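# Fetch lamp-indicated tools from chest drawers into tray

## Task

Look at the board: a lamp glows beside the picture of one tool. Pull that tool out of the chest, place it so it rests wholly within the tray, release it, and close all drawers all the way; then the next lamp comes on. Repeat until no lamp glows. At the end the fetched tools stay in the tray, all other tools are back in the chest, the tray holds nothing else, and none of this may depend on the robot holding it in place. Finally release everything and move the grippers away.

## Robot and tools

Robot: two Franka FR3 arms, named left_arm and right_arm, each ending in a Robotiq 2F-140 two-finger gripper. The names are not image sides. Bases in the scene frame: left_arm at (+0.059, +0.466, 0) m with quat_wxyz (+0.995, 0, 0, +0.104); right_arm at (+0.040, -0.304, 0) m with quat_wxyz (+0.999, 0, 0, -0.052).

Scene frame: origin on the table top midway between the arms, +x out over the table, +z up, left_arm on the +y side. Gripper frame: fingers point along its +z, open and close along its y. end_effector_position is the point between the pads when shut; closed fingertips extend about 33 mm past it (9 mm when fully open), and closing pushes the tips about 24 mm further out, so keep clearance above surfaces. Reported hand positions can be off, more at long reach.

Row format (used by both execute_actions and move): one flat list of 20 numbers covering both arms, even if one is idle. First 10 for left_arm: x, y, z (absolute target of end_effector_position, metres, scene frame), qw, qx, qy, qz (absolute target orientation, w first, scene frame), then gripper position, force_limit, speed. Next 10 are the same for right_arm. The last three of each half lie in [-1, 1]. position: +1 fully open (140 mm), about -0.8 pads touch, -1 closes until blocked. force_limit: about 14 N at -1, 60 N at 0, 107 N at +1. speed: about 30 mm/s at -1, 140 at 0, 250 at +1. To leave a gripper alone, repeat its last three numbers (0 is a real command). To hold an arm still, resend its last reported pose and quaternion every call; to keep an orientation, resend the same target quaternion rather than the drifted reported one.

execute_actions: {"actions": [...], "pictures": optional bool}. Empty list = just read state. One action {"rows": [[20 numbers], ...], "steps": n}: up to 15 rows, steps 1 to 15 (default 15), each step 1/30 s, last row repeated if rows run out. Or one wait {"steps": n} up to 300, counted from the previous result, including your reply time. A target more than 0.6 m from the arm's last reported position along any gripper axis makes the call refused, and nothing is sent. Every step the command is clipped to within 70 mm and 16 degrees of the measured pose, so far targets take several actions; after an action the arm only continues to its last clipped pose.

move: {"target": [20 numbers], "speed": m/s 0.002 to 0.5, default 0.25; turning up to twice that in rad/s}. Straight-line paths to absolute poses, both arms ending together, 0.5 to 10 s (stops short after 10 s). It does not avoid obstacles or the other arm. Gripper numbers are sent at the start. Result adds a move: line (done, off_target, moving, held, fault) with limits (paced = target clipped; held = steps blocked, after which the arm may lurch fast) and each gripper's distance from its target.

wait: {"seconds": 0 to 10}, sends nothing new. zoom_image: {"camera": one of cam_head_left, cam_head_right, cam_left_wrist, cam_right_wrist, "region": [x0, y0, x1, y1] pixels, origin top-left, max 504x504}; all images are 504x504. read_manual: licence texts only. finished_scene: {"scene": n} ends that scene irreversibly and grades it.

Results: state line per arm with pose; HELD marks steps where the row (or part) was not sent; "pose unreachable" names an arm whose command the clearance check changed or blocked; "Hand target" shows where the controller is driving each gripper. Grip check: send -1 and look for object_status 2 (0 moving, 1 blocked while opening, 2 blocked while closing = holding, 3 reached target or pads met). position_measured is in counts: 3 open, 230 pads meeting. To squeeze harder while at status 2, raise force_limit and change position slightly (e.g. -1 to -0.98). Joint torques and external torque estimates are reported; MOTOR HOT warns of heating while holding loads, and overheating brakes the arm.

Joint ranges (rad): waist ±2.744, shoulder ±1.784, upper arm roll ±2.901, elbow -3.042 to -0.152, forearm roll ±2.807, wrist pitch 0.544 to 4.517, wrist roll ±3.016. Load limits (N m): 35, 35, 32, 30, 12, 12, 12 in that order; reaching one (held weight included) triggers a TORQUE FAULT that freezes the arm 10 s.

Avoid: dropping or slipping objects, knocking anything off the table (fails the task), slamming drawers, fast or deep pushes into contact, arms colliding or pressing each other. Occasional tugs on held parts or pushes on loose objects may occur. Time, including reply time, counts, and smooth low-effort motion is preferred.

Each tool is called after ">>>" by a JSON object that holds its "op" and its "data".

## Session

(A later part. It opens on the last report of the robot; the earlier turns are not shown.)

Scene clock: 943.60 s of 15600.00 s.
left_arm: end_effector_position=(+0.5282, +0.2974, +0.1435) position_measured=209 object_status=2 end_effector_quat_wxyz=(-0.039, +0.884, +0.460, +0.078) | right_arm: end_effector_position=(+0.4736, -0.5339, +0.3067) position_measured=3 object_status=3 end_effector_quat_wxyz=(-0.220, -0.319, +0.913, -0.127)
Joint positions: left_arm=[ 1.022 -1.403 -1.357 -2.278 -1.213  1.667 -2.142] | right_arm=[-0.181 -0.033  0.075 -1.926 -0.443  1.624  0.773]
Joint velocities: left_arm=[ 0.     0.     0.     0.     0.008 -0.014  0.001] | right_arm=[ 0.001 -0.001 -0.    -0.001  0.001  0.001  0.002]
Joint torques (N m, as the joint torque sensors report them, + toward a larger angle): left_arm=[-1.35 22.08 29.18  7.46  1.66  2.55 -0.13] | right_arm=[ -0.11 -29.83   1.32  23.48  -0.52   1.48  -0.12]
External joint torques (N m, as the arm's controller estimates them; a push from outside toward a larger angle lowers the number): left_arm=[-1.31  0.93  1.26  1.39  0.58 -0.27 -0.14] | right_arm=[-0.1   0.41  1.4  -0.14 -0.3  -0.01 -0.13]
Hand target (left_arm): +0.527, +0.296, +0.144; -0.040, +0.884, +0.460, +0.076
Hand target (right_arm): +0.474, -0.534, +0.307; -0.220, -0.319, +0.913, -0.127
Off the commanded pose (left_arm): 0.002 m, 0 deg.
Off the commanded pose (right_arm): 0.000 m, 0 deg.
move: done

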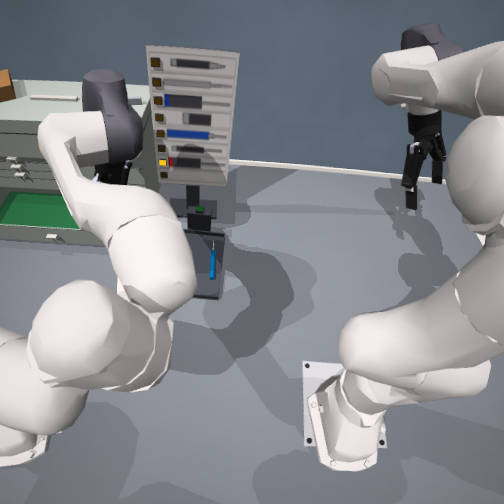

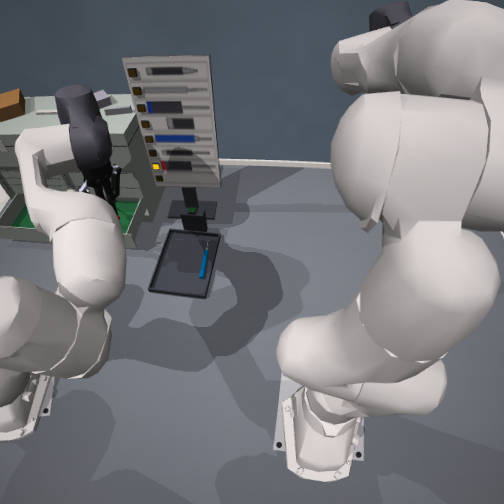

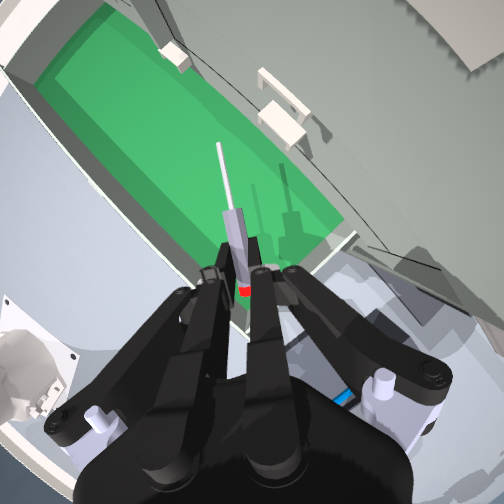

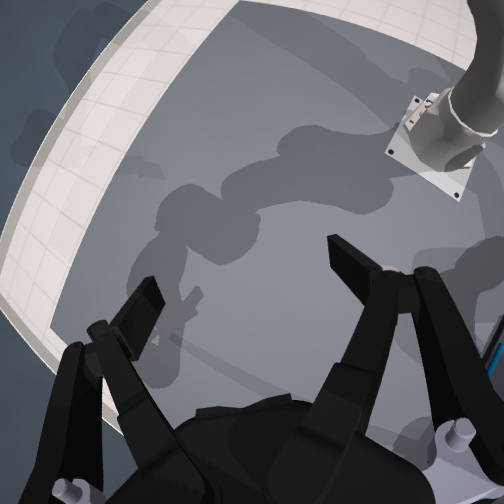

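>>> {"op": "move", "data": {"target": [0.45,0.25,0.15,-0.040,0.884,0.460,0.077,-1,-0.3,-0.6,0.4736,-0.5339,0.3067,-0.220,-0.319,0.913,-0.127,1,0,0], "speed": 0.12}}

>>> {"op": "move", "data": {"target": [0.42,0.058,0.12,0,0.996,0,0.087,-1,-0.3,-0.6,0.4736,-0.5339,0.3067,-0.220,-0.319,0.913,-0.127,1,0,0], "speed": 0.2}}

>>> {"op": "move", "data": {"target": [0.42,0.058,0.06,0,0.996,0,0.087,-1,-0.3,-0.6,0.4736,-0.5339,0.3067,-0.220,-0.319,0.913,-0.127,1,0,0], "speed": 0.06}}

>>> {"op": "move", "data": {"target": [0.42,0.058,0.047,0,0.996,0,0.087,-1,-0.3,-0.6,0.4736,-0.5339,0.3067,-0.220,-0.319,0.913,-0.127,1,0,0], "speed": 0.012}}

>>> {"op": "move", "data": {"target": [0.42,0.058,0.049,0,0.996,0,0.087,-0.52,-0.3,-0.6,0.4736,-0.5339,0.3067,-0.220,-0.319,0.913,-0.127,1,0,0], "speed": 0.012}}

>>> {"op": "move", "data": {"target": [0.42,0.06,0.15,0,0.996,0,0.087,-0.52,-0.3,-0.6,0.4736,-0.5339,0.3067,-0.220,-0.319,0.913,-0.127,1,0,0], "speed": 0.1}}

>>> {"op": "move", "data": {"target": [0.445,0.478,0.15,0,0.996,0,0.087,-0.15,-0.3,0,0.4736,-0.5339,0.3067,-0.220,-0.319,0.913,-0.127,1,0,0], "speed": 0.2}}

Scene clock: 967.10 s of 15600.00 s.
left_arm: end_effector_position=(+0.4507, +0.2495, +0.1493) position_measured=209 object_status=2 end_effector_quat_wxyz=(-0.039, +0.887, +0.454, +0.076) | right_arm: end_effector_position=(+0.4736, -0.5339, +0.3067) position_measured=3 object_status=3 end_effector_quat_wxyz=(-0.220, -0.319, +0.913, -0.127)
Joint positions: left_arm=[ 0.761 -1.467 -1.294 -2.4   -1.188  1.596 -2.255] | right_arm=[-0.181 -0.033  0.075 -1.926 -0.443  1.624  0.773]
Joint velocities: left_arm=[-0.001 -0.004  0.001  0.001  0.001 -0.007 -0.026] | right_arm=[ 0.002  0.001  0.001 -0.    -0.001 -0.001  0.002]
Joint torques (N m, as the joint torque sensors report them, + toward a larger angle): left_arm=[-1.5  18.67 27.83  4.51  1.65  2.42 -0.23] | right_arm=[ -0.13 -30.22   0.78  23.37  -0.52   1.48  -0.14]
External joint torques (N m, as the arm's controller estimates them; a push from outside toward a larger angle lowers the number): left_arm=[-1.46 -0.4   1.75 -1.52  0.51 -0.38 -0.24] | right_arm=[-0.2  -0.16  0.78 -0.18 -0.3  -0.01 -0.15]
Hand target (left_arm): +0.449, +0.250, +0.150; -0.039, +0.884, +0.459, +0.075
Hand target (right_arm): +0.474, -0.534, +0.307; -0.220, -0.319, +0.913, -0.127
Off the commanded pose (left_arm): 0.001 m, 1 deg.
Off the commanded pose (right_arm): 0.000 m, 0 deg.
After step 90, 19.17 s passed at rest.
move: done

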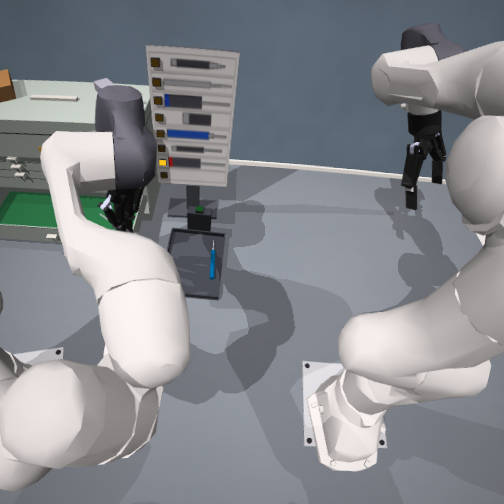

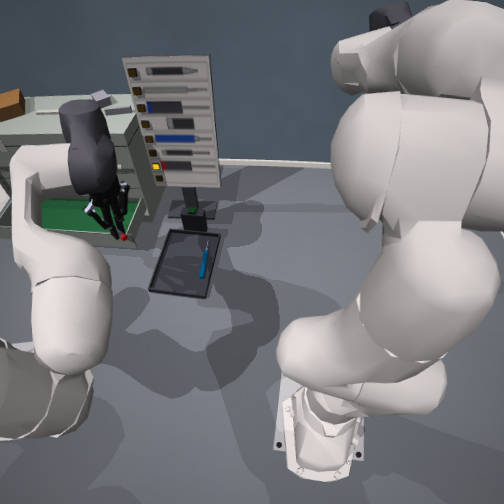

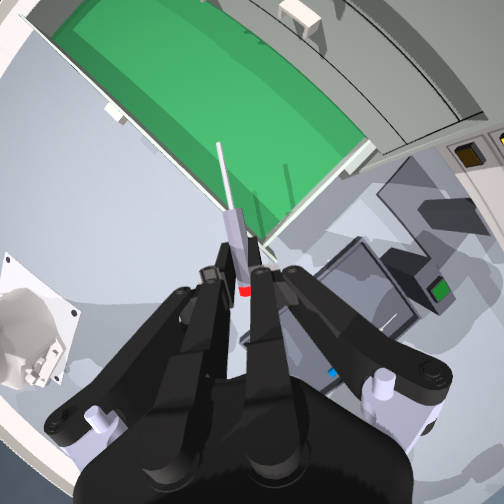

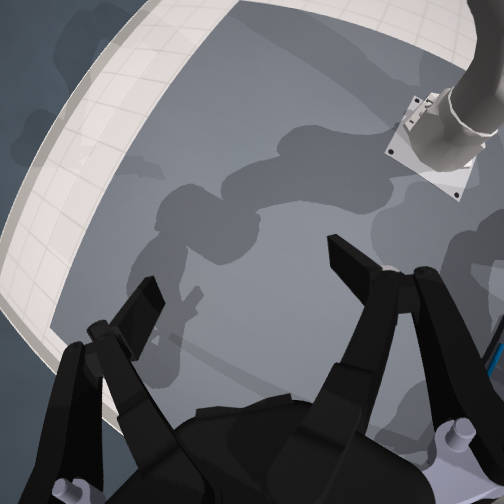

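Scene clock: 970.20 s of 15600.00 s.
left_arm: end_effector_position=(+0.4200, +0.0632, +0.1209) position_measured=209 object_status=2 end_effector_quat_wxyz=(-0.004, +0.997, +0.009, +0.083) | right_arm: end_effector_position=(+0.4736, -0.5339, +0.3067) position_measured=3 object_status=3 end_effector_quat_wxyz=(-0.220, -0.319, +0.913, -0.127)
Joint positions: left_arm=[ 0.603 -1.357 -1.44  -2.22  -1.296  1.762 -1.692] | right_arm=[-0.181 -0.033  0.075 -1.926 -0.443  1.624  0.773]
Joint velocities: left_arm=[-0.001  0.     0.    -0.001 -0.002  0.002  0.033] | right_arm=[ 0.     0.001  0.    -0.001 -0.     0.001 -0.004]
Joint torques (N m, as the joint torque sensors report them, + toward a larger angle): left_arm=[-1.   23.45 28.92  6.69  0.5   3.34  0.31] | right_arm=[  0.   -29.86   0.56  23.58  -0.5    1.5   -0.11]
External joint torques (N m, as the arm's controller estimates them; a push from outside toward a larger angle lowers the number): left_arm=[-0.88  1.07  0.11  0.57 -0.42  0.46  0.3 ] | right_arm=[ 0.04  0.27  0.67  0.04 -0.27  0.02 -0.11]
Hand target (left_arm): +0.420, +0.061, +0.121; -0.003, +0.996, +0.001, +0.084
Hand target (right_arm): +0.474, -0.534, +0.307; -0.220, -0.319, +0.913, -0.127
Off the commanded pose (left_arm): 0.005 m, 1 deg.
Off the commanded pose (right_arm): 0.000 m, 0 deg.
move: off_target (left_arm)

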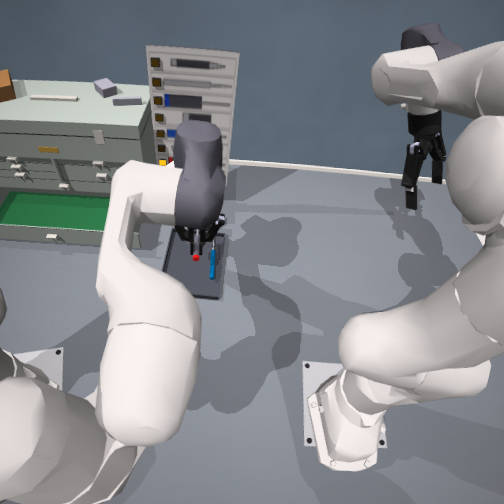

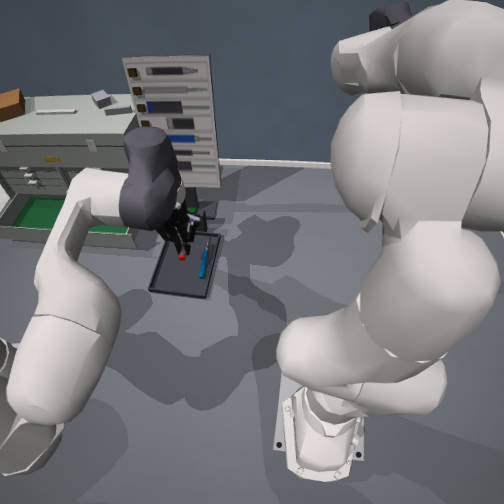

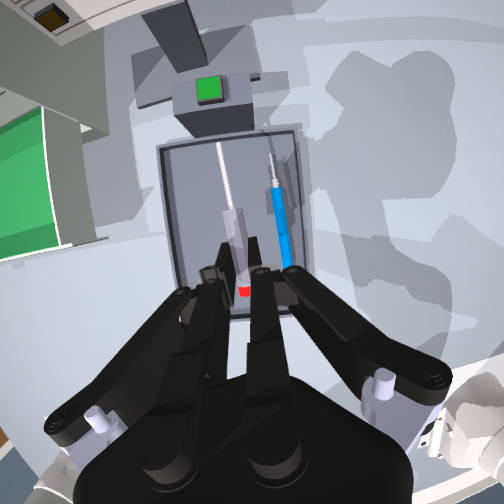

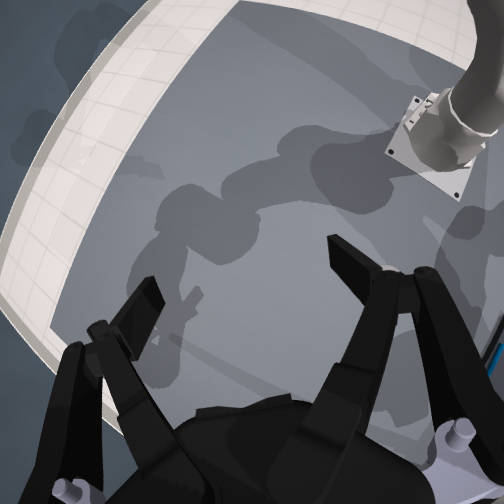

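Scene clock: 971.60 s of 15600.00 s.
left_arm: end_effector_position=(+0.4188, +0.0566, +0.0610) position_measured=209 object_status=2 end_effector_quat_wxyz=(-0.001, +0.996, +0.001, +0.086) | right_arm: end_effector_position=(+0.4736, -0.5339, +0.3067) position_measured=3 object_status=3 end_effector_quat_wxyz=(-0.220, -0.319, +0.913, -0.127)
Joint positions: left_arm=[ 0.605 -1.403 -1.564 -2.238 -1.416  1.84  -1.673] | right_arm=[-0.181 -0.033  0.075 -1.926 -0.443  1.624  0.773]
Joint velocities: left_arm=[ 0.001 -0.002 -0.001 -0.001 -0.007  0.009  0.008] | right_arm=[ 0.    -0.     0.    -0.001 -0.001  0.    -0.001]
Joint torques (N m, as the joint torque sensors report them, + toward a larger angle): left_arm=[ 1.08 21.67 29.17  2.95  0.56  3.35  0.2 ] | right_arm=[ -0.64 -29.51   0.77  23.94  -0.5    1.43  -0.09]
External joint torques (N m, as the arm's controller estimates them; a push from outside toward a larger angle lowers the number): left_arm=[ 1.07 -1.38 -0.06 -0.77 -0.35  0.46  0.19] | right_arm=[-0.64  0.66  0.85  0.34 -0.28 -0.06 -0.1 ]
Hand target (left_arm): +0.421, +0.058, +0.061; -0.000, +0.996, -0.000, +0.088
Hand target (right_arm): +0.474, -0.534, +0.307; -0.220, -0.319, +0.913, -0.127
Off the commanded pose (left_arm): 0.002 m, 0 deg.
Off the commanded pose (right_arm): 0.000 m, 0 deg.
move: done

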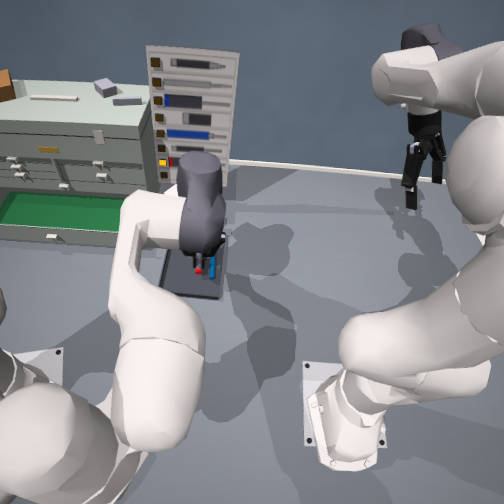

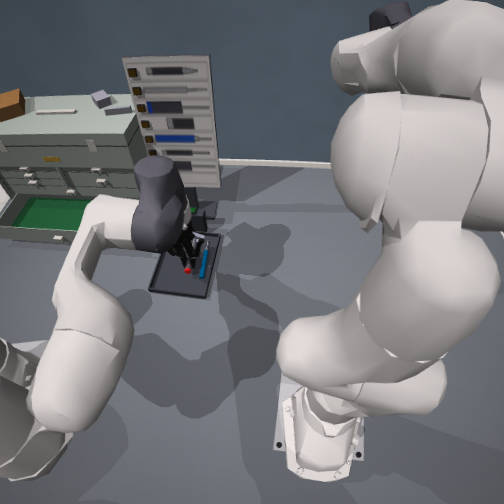

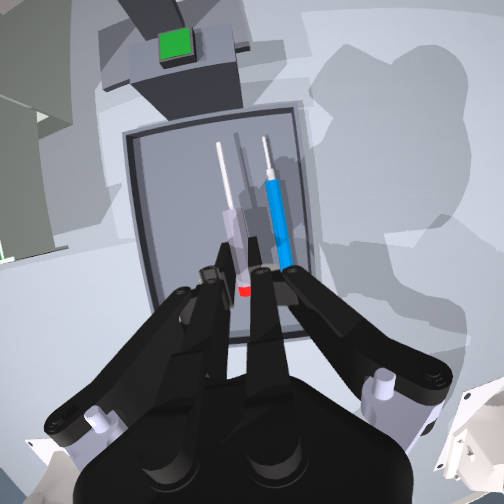

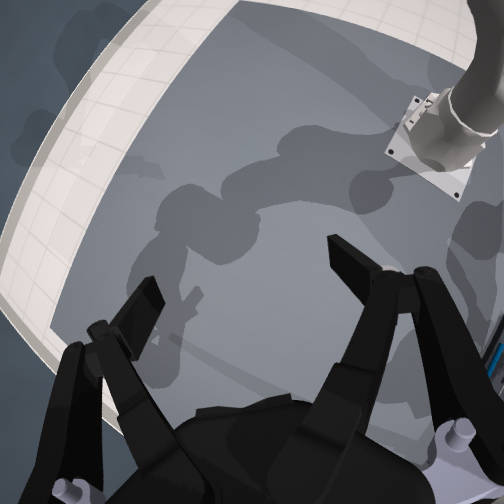

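Scene clock: 973.00 s of 15600.00 s.
left_arm: end_effector_position=(+0.4181, +0.0565, +0.0476) position_measured=209 object_status=2 end_effector_quat_wxyz=(-0.000, +0.996, +0.000, +0.086) | right_arm: end_effector_position=(+0.4736, -0.5339, +0.3067) position_measured=3 object_status=3 end_effector_quat_wxyz=(-0.220, -0.319, +0.913, -0.127)
Joint positions: left_arm=[ 0.607 -1.413 -1.591 -2.241 -1.443  1.855 -1.668] | right_arm=[-0.181 -0.033  0.075 -1.926 -0.443  1.624  0.773]
Joint velocities: left_arm=[-0.001 -0.     0.     0.    -0.005  0.003  0.002] | right_arm=[-0.001 -0.001 -0.002 -0.001  0.     0.001 -0.001]
Joint torques (N m, as the joint torque sensors report them, + toward a larger angle): left_arm=[ 1.4  22.55 28.48  1.82  0.47  3.41  0.22] | right_arm=[ -0.07 -29.99   0.74  23.75  -0.54   1.52  -0.14]
External joint torques (N m, as the arm's controller estimates them; a push from outside toward a larger angle lowers the number): left_arm=[ 1.38 -0.66 -0.87 -1.4  -0.44  0.51  0.22] | right_arm=[ 0.09  0.08  0.97  0.19 -0.3   0.05 -0.15]
Hand target (left_arm): +0.420, +0.058, +0.047; -0.000, +0.996, -0.000, +0.087
Hand target (right_arm): +0.474, -0.534, +0.307; -0.220, -0.319, +0.913, -0.127
Off the commanded pose (left_arm): 0.002 m, 0 deg.
Off the commanded pose (right_arm): 0.000 m, 0 deg.
move: done

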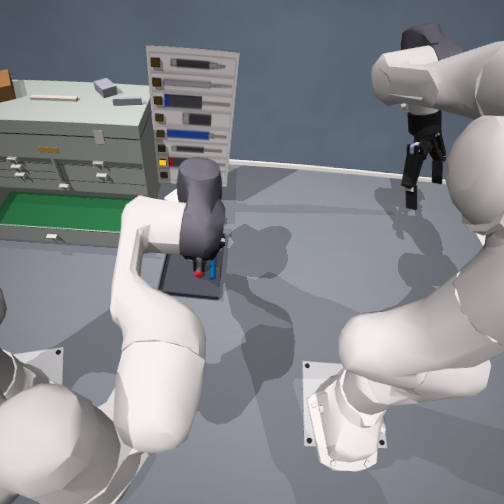

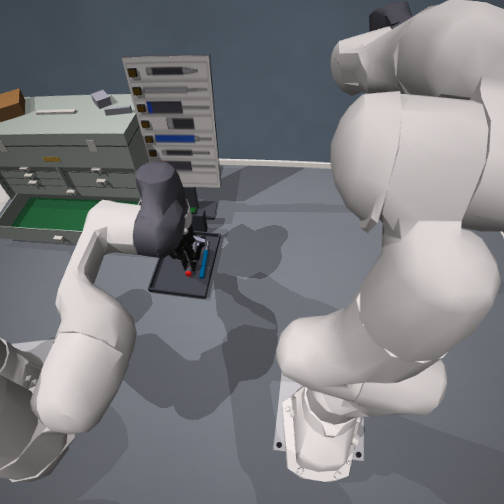

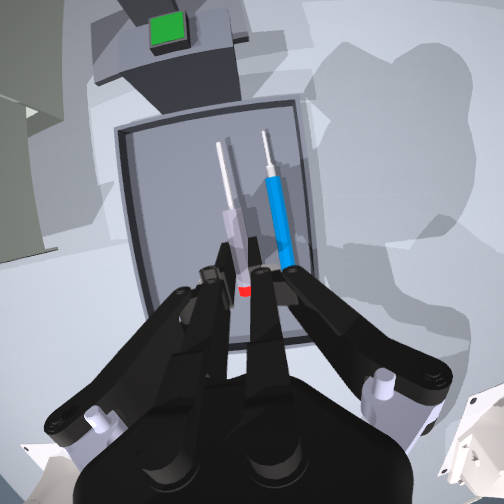

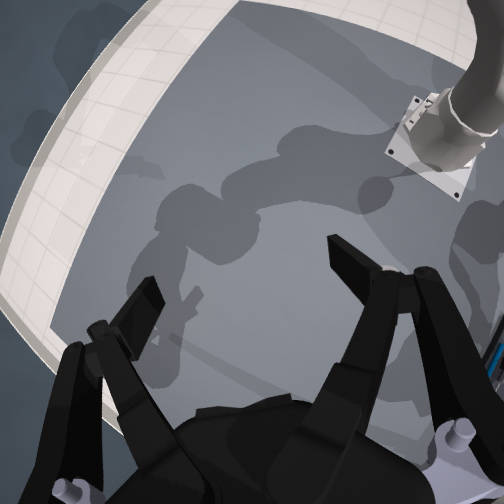

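Scene clock: 973.70 s of 15600.00 s.
left_arm: end_effector_position=(+0.4185, +0.0566, +0.0481) position_measured=195 object_status=3 end_effector_quat_wxyz=(+0.000, +0.996, +0.000, +0.086) | right_arm: end_effector_position=(+0.4736, -0.5339, +0.3067) position_measured=3 object_status=3 end_effector_quat_wxyz=(-0.220, -0.319, +0.913, -0.127)
Joint positions: left_arm=[ 0.607 -1.413 -1.59  -2.242 -1.443  1.855 -1.668] | right_arm=[-0.181 -0.033  0.075 -1.926 -0.443  1.624  0.773]
Joint velocities: left_arm=[-0.001 -0.     0.001 -0.    -0.     0.     0.   ] | right_arm=[ 0.002  0.001 -0.001  0.     0.001 -0.     0.001]
Joint torques (N m, as the joint torque sensors report them, + toward a larger angle): left_arm=[ 0.96 23.33 31.08  2.02  1.    3.07  0.2 ] | right_arm=[  0.2  -29.49   0.88  23.73  -0.53   1.49  -0.17]
External joint torques (N m, as the arm's controller estimates them; a push from outside toward a larger angle lowers the number): left_arm=[ 1.    0.19  1.82 -1.26  0.1   0.17  0.19] | right_arm=[ 0.18  0.62  0.94  0.14 -0.31  0.   -0.18]
Hand target (left_arm): +0.420, +0.058, +0.049; +0.000, +0.996, -0.000, +0.087
Hand target (right_arm): +0.474, -0.534, +0.307; -0.220, -0.319, +0.913, -0.127
Off the commanded pose (left_arm): 0.002 m, 0 deg.
Off the commanded pose (right_arm): 0.000 m, 0 deg.
move: done

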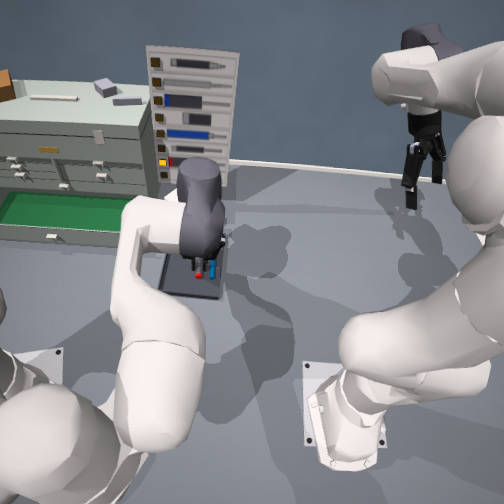

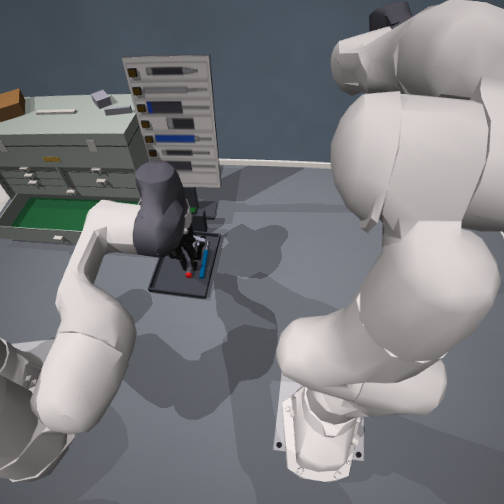

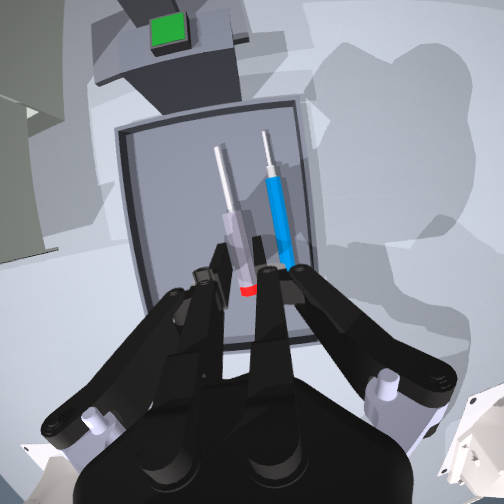

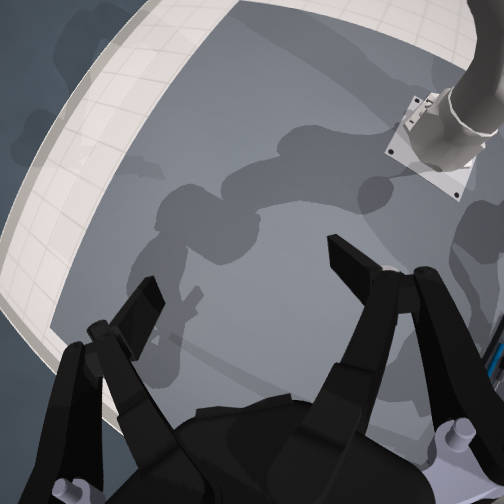

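Scene clock: 975.17 s of 15600.00 s.
left_arm: end_effector_position=(+0.4203, +0.0613, +0.1483) position_measured=195 object_status=3 end_effector_quat_wxyz=(+0.001, +0.996, -0.001, +0.087) | right_arm: end_effector_position=(+0.4736, -0.5339, +0.3067) position_measured=3 object_status=3 end_effector_quat_wxyz=(-0.220, -0.319, +0.913, -0.127)
Joint positions: left_arm=[ 0.595 -1.339 -1.386 -2.209 -1.259  1.738 -1.678] | right_arm=[-0.181 -0.033  0.075 -1.926 -0.443  1.624  0.773]
Joint velocities: left_arm=[-0.001  0.     0.001  0.001  0.004 -0.011 -0.003] | right_arm=[-0.001  0.     0.001  0.    -0.001 -0.001  0.001]
Joint torques (N m, as the joint torque sensors report them, + toward a larger angle): left_arm=[-1.49 23.21 30.09  8.1   1.62  2.47 -0.07] | right_arm=[ -0.24 -29.42   0.83  23.65  -0.5    1.49  -0.1 ]
External joint torques (N m, as the arm's controller estimates them; a push from outside toward a larger angle lowers the number): left_arm=[-1.36  1.09  1.45  1.01  0.72 -0.44 -0.08] | right_arm=[-0.3   0.62  0.85  0.13 -0.28  0.   -0.11]
Hand target (left_arm): +0.418, +0.060, +0.149; +0.001, +0.996, -0.000, +0.086
Hand target (right_arm): +0.474, -0.534, +0.307; -0.220, -0.319, +0.913, -0.127
Off the commanded pose (left_arm): 0.002 m, 0 deg.
Off the commanded pose (right_arm): 0.000 m, 0 deg.
move: done

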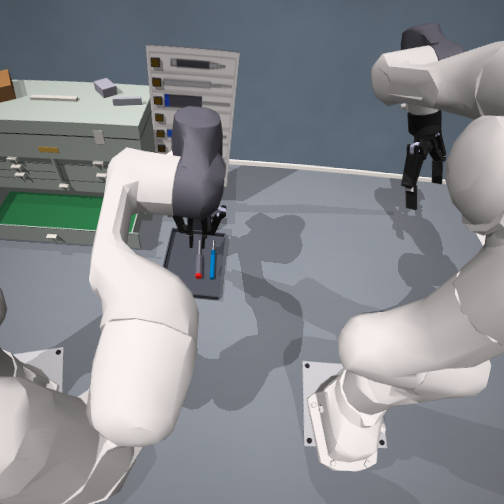

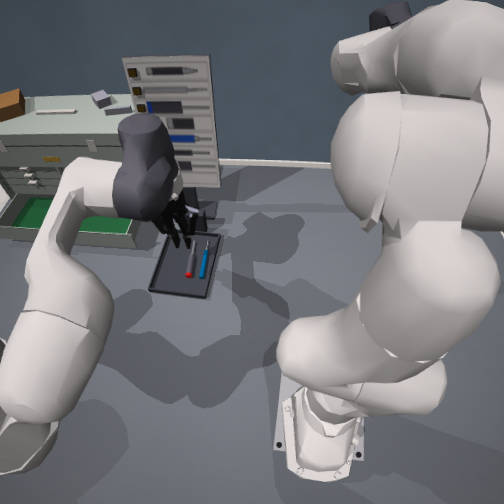

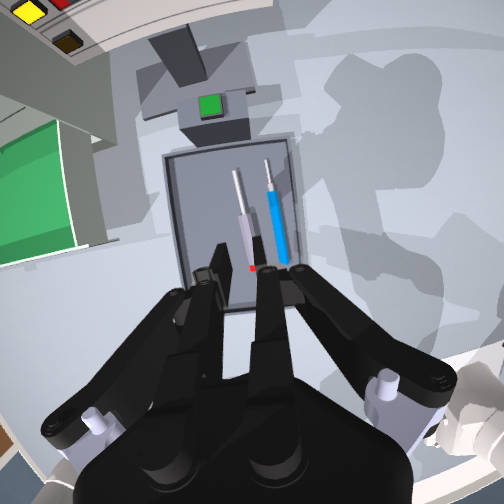

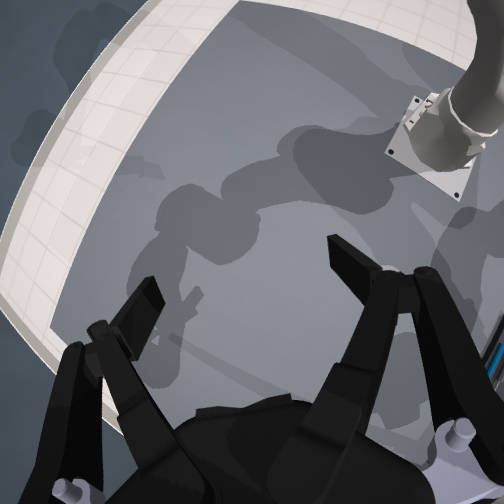

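Scene clock: 978.20 s of 15600.00 s.
left_arm: end_effector_position=(+0.4465, +0.4741, +0.1458) position_measured=148 object_status=3 end_effector_quat_wxyz=(+0.005, +0.996, +0.009, +0.090) | right_arm: end_effector_position=(+0.4736, -0.5339, +0.3067) position_measured=3 object_status=3 end_effector_quat_wxyz=(-0.220, -0.319, +0.913, -0.127)
Joint positions: left_arm=[ 0.882 -1.061 -1.085 -2.771 -1.089  2.007 -0.79 ] | right_arm=[-0.181 -0.033  0.075 -1.926 -0.443  1.624  0.773]
Joint velocities: left_arm=[-0.     0.001 -0.001 -0.001 -0.     0.002  0.03 ] | right_arm=[-0.001  0.001  0.    -0.     0.001  0.001  0.001]
Joint torques (N m, as the joint torque sensors report them, + toward a larger angle): left_arm=[-1.02  7.43 17.63 15.77  1.14  3.17  0.28] | right_arm=[ -0.27 -29.84   0.83  23.8   -0.52   1.47  -0.16]
External joint torques (N m, as the arm's controller estimates them; a push from outside toward a larger angle lowers the number): left_arm=[-1.01  0.39  1.41  0.79  0.51  0.4   0.27] | right_arm=[-0.3   0.26  0.87  0.21 -0.3  -0.02 -0.17]
Hand target (left_arm): +0.447, +0.474, +0.147; +0.004, +0.996, +0.002, +0.091
Hand target (right_arm): +0.474, -0.534, +0.307; -0.220, -0.319, +0.913, -0.127
Off the commanded pose (left_arm): 0.006 m, 1 deg.
Off the commanded pose (right_arm): 0.000 m, 0 deg.
move: off_target (left_arm)

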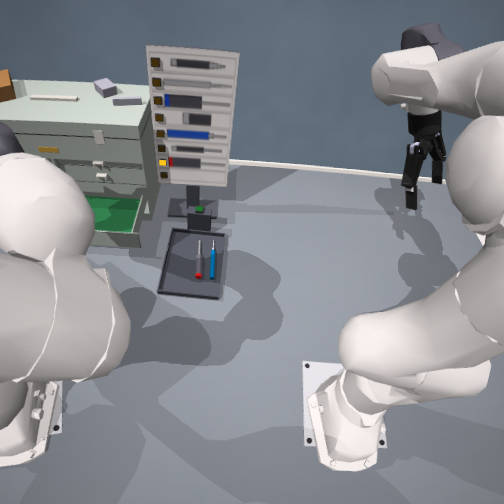

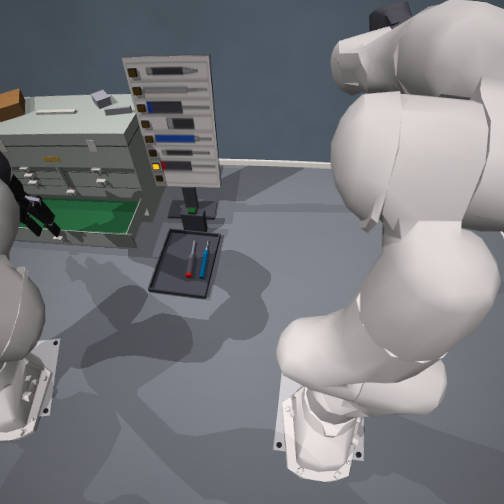

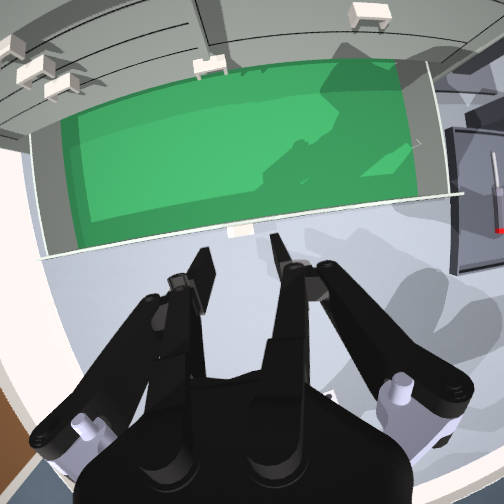

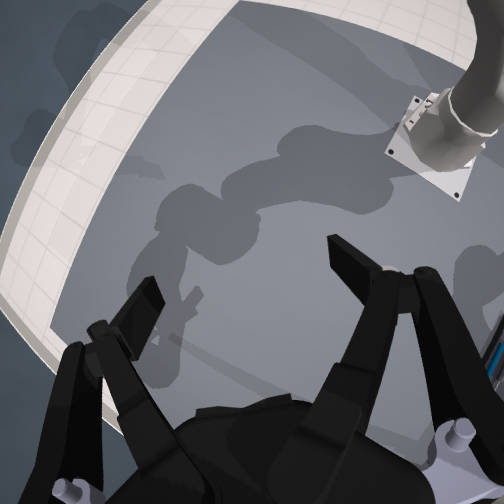

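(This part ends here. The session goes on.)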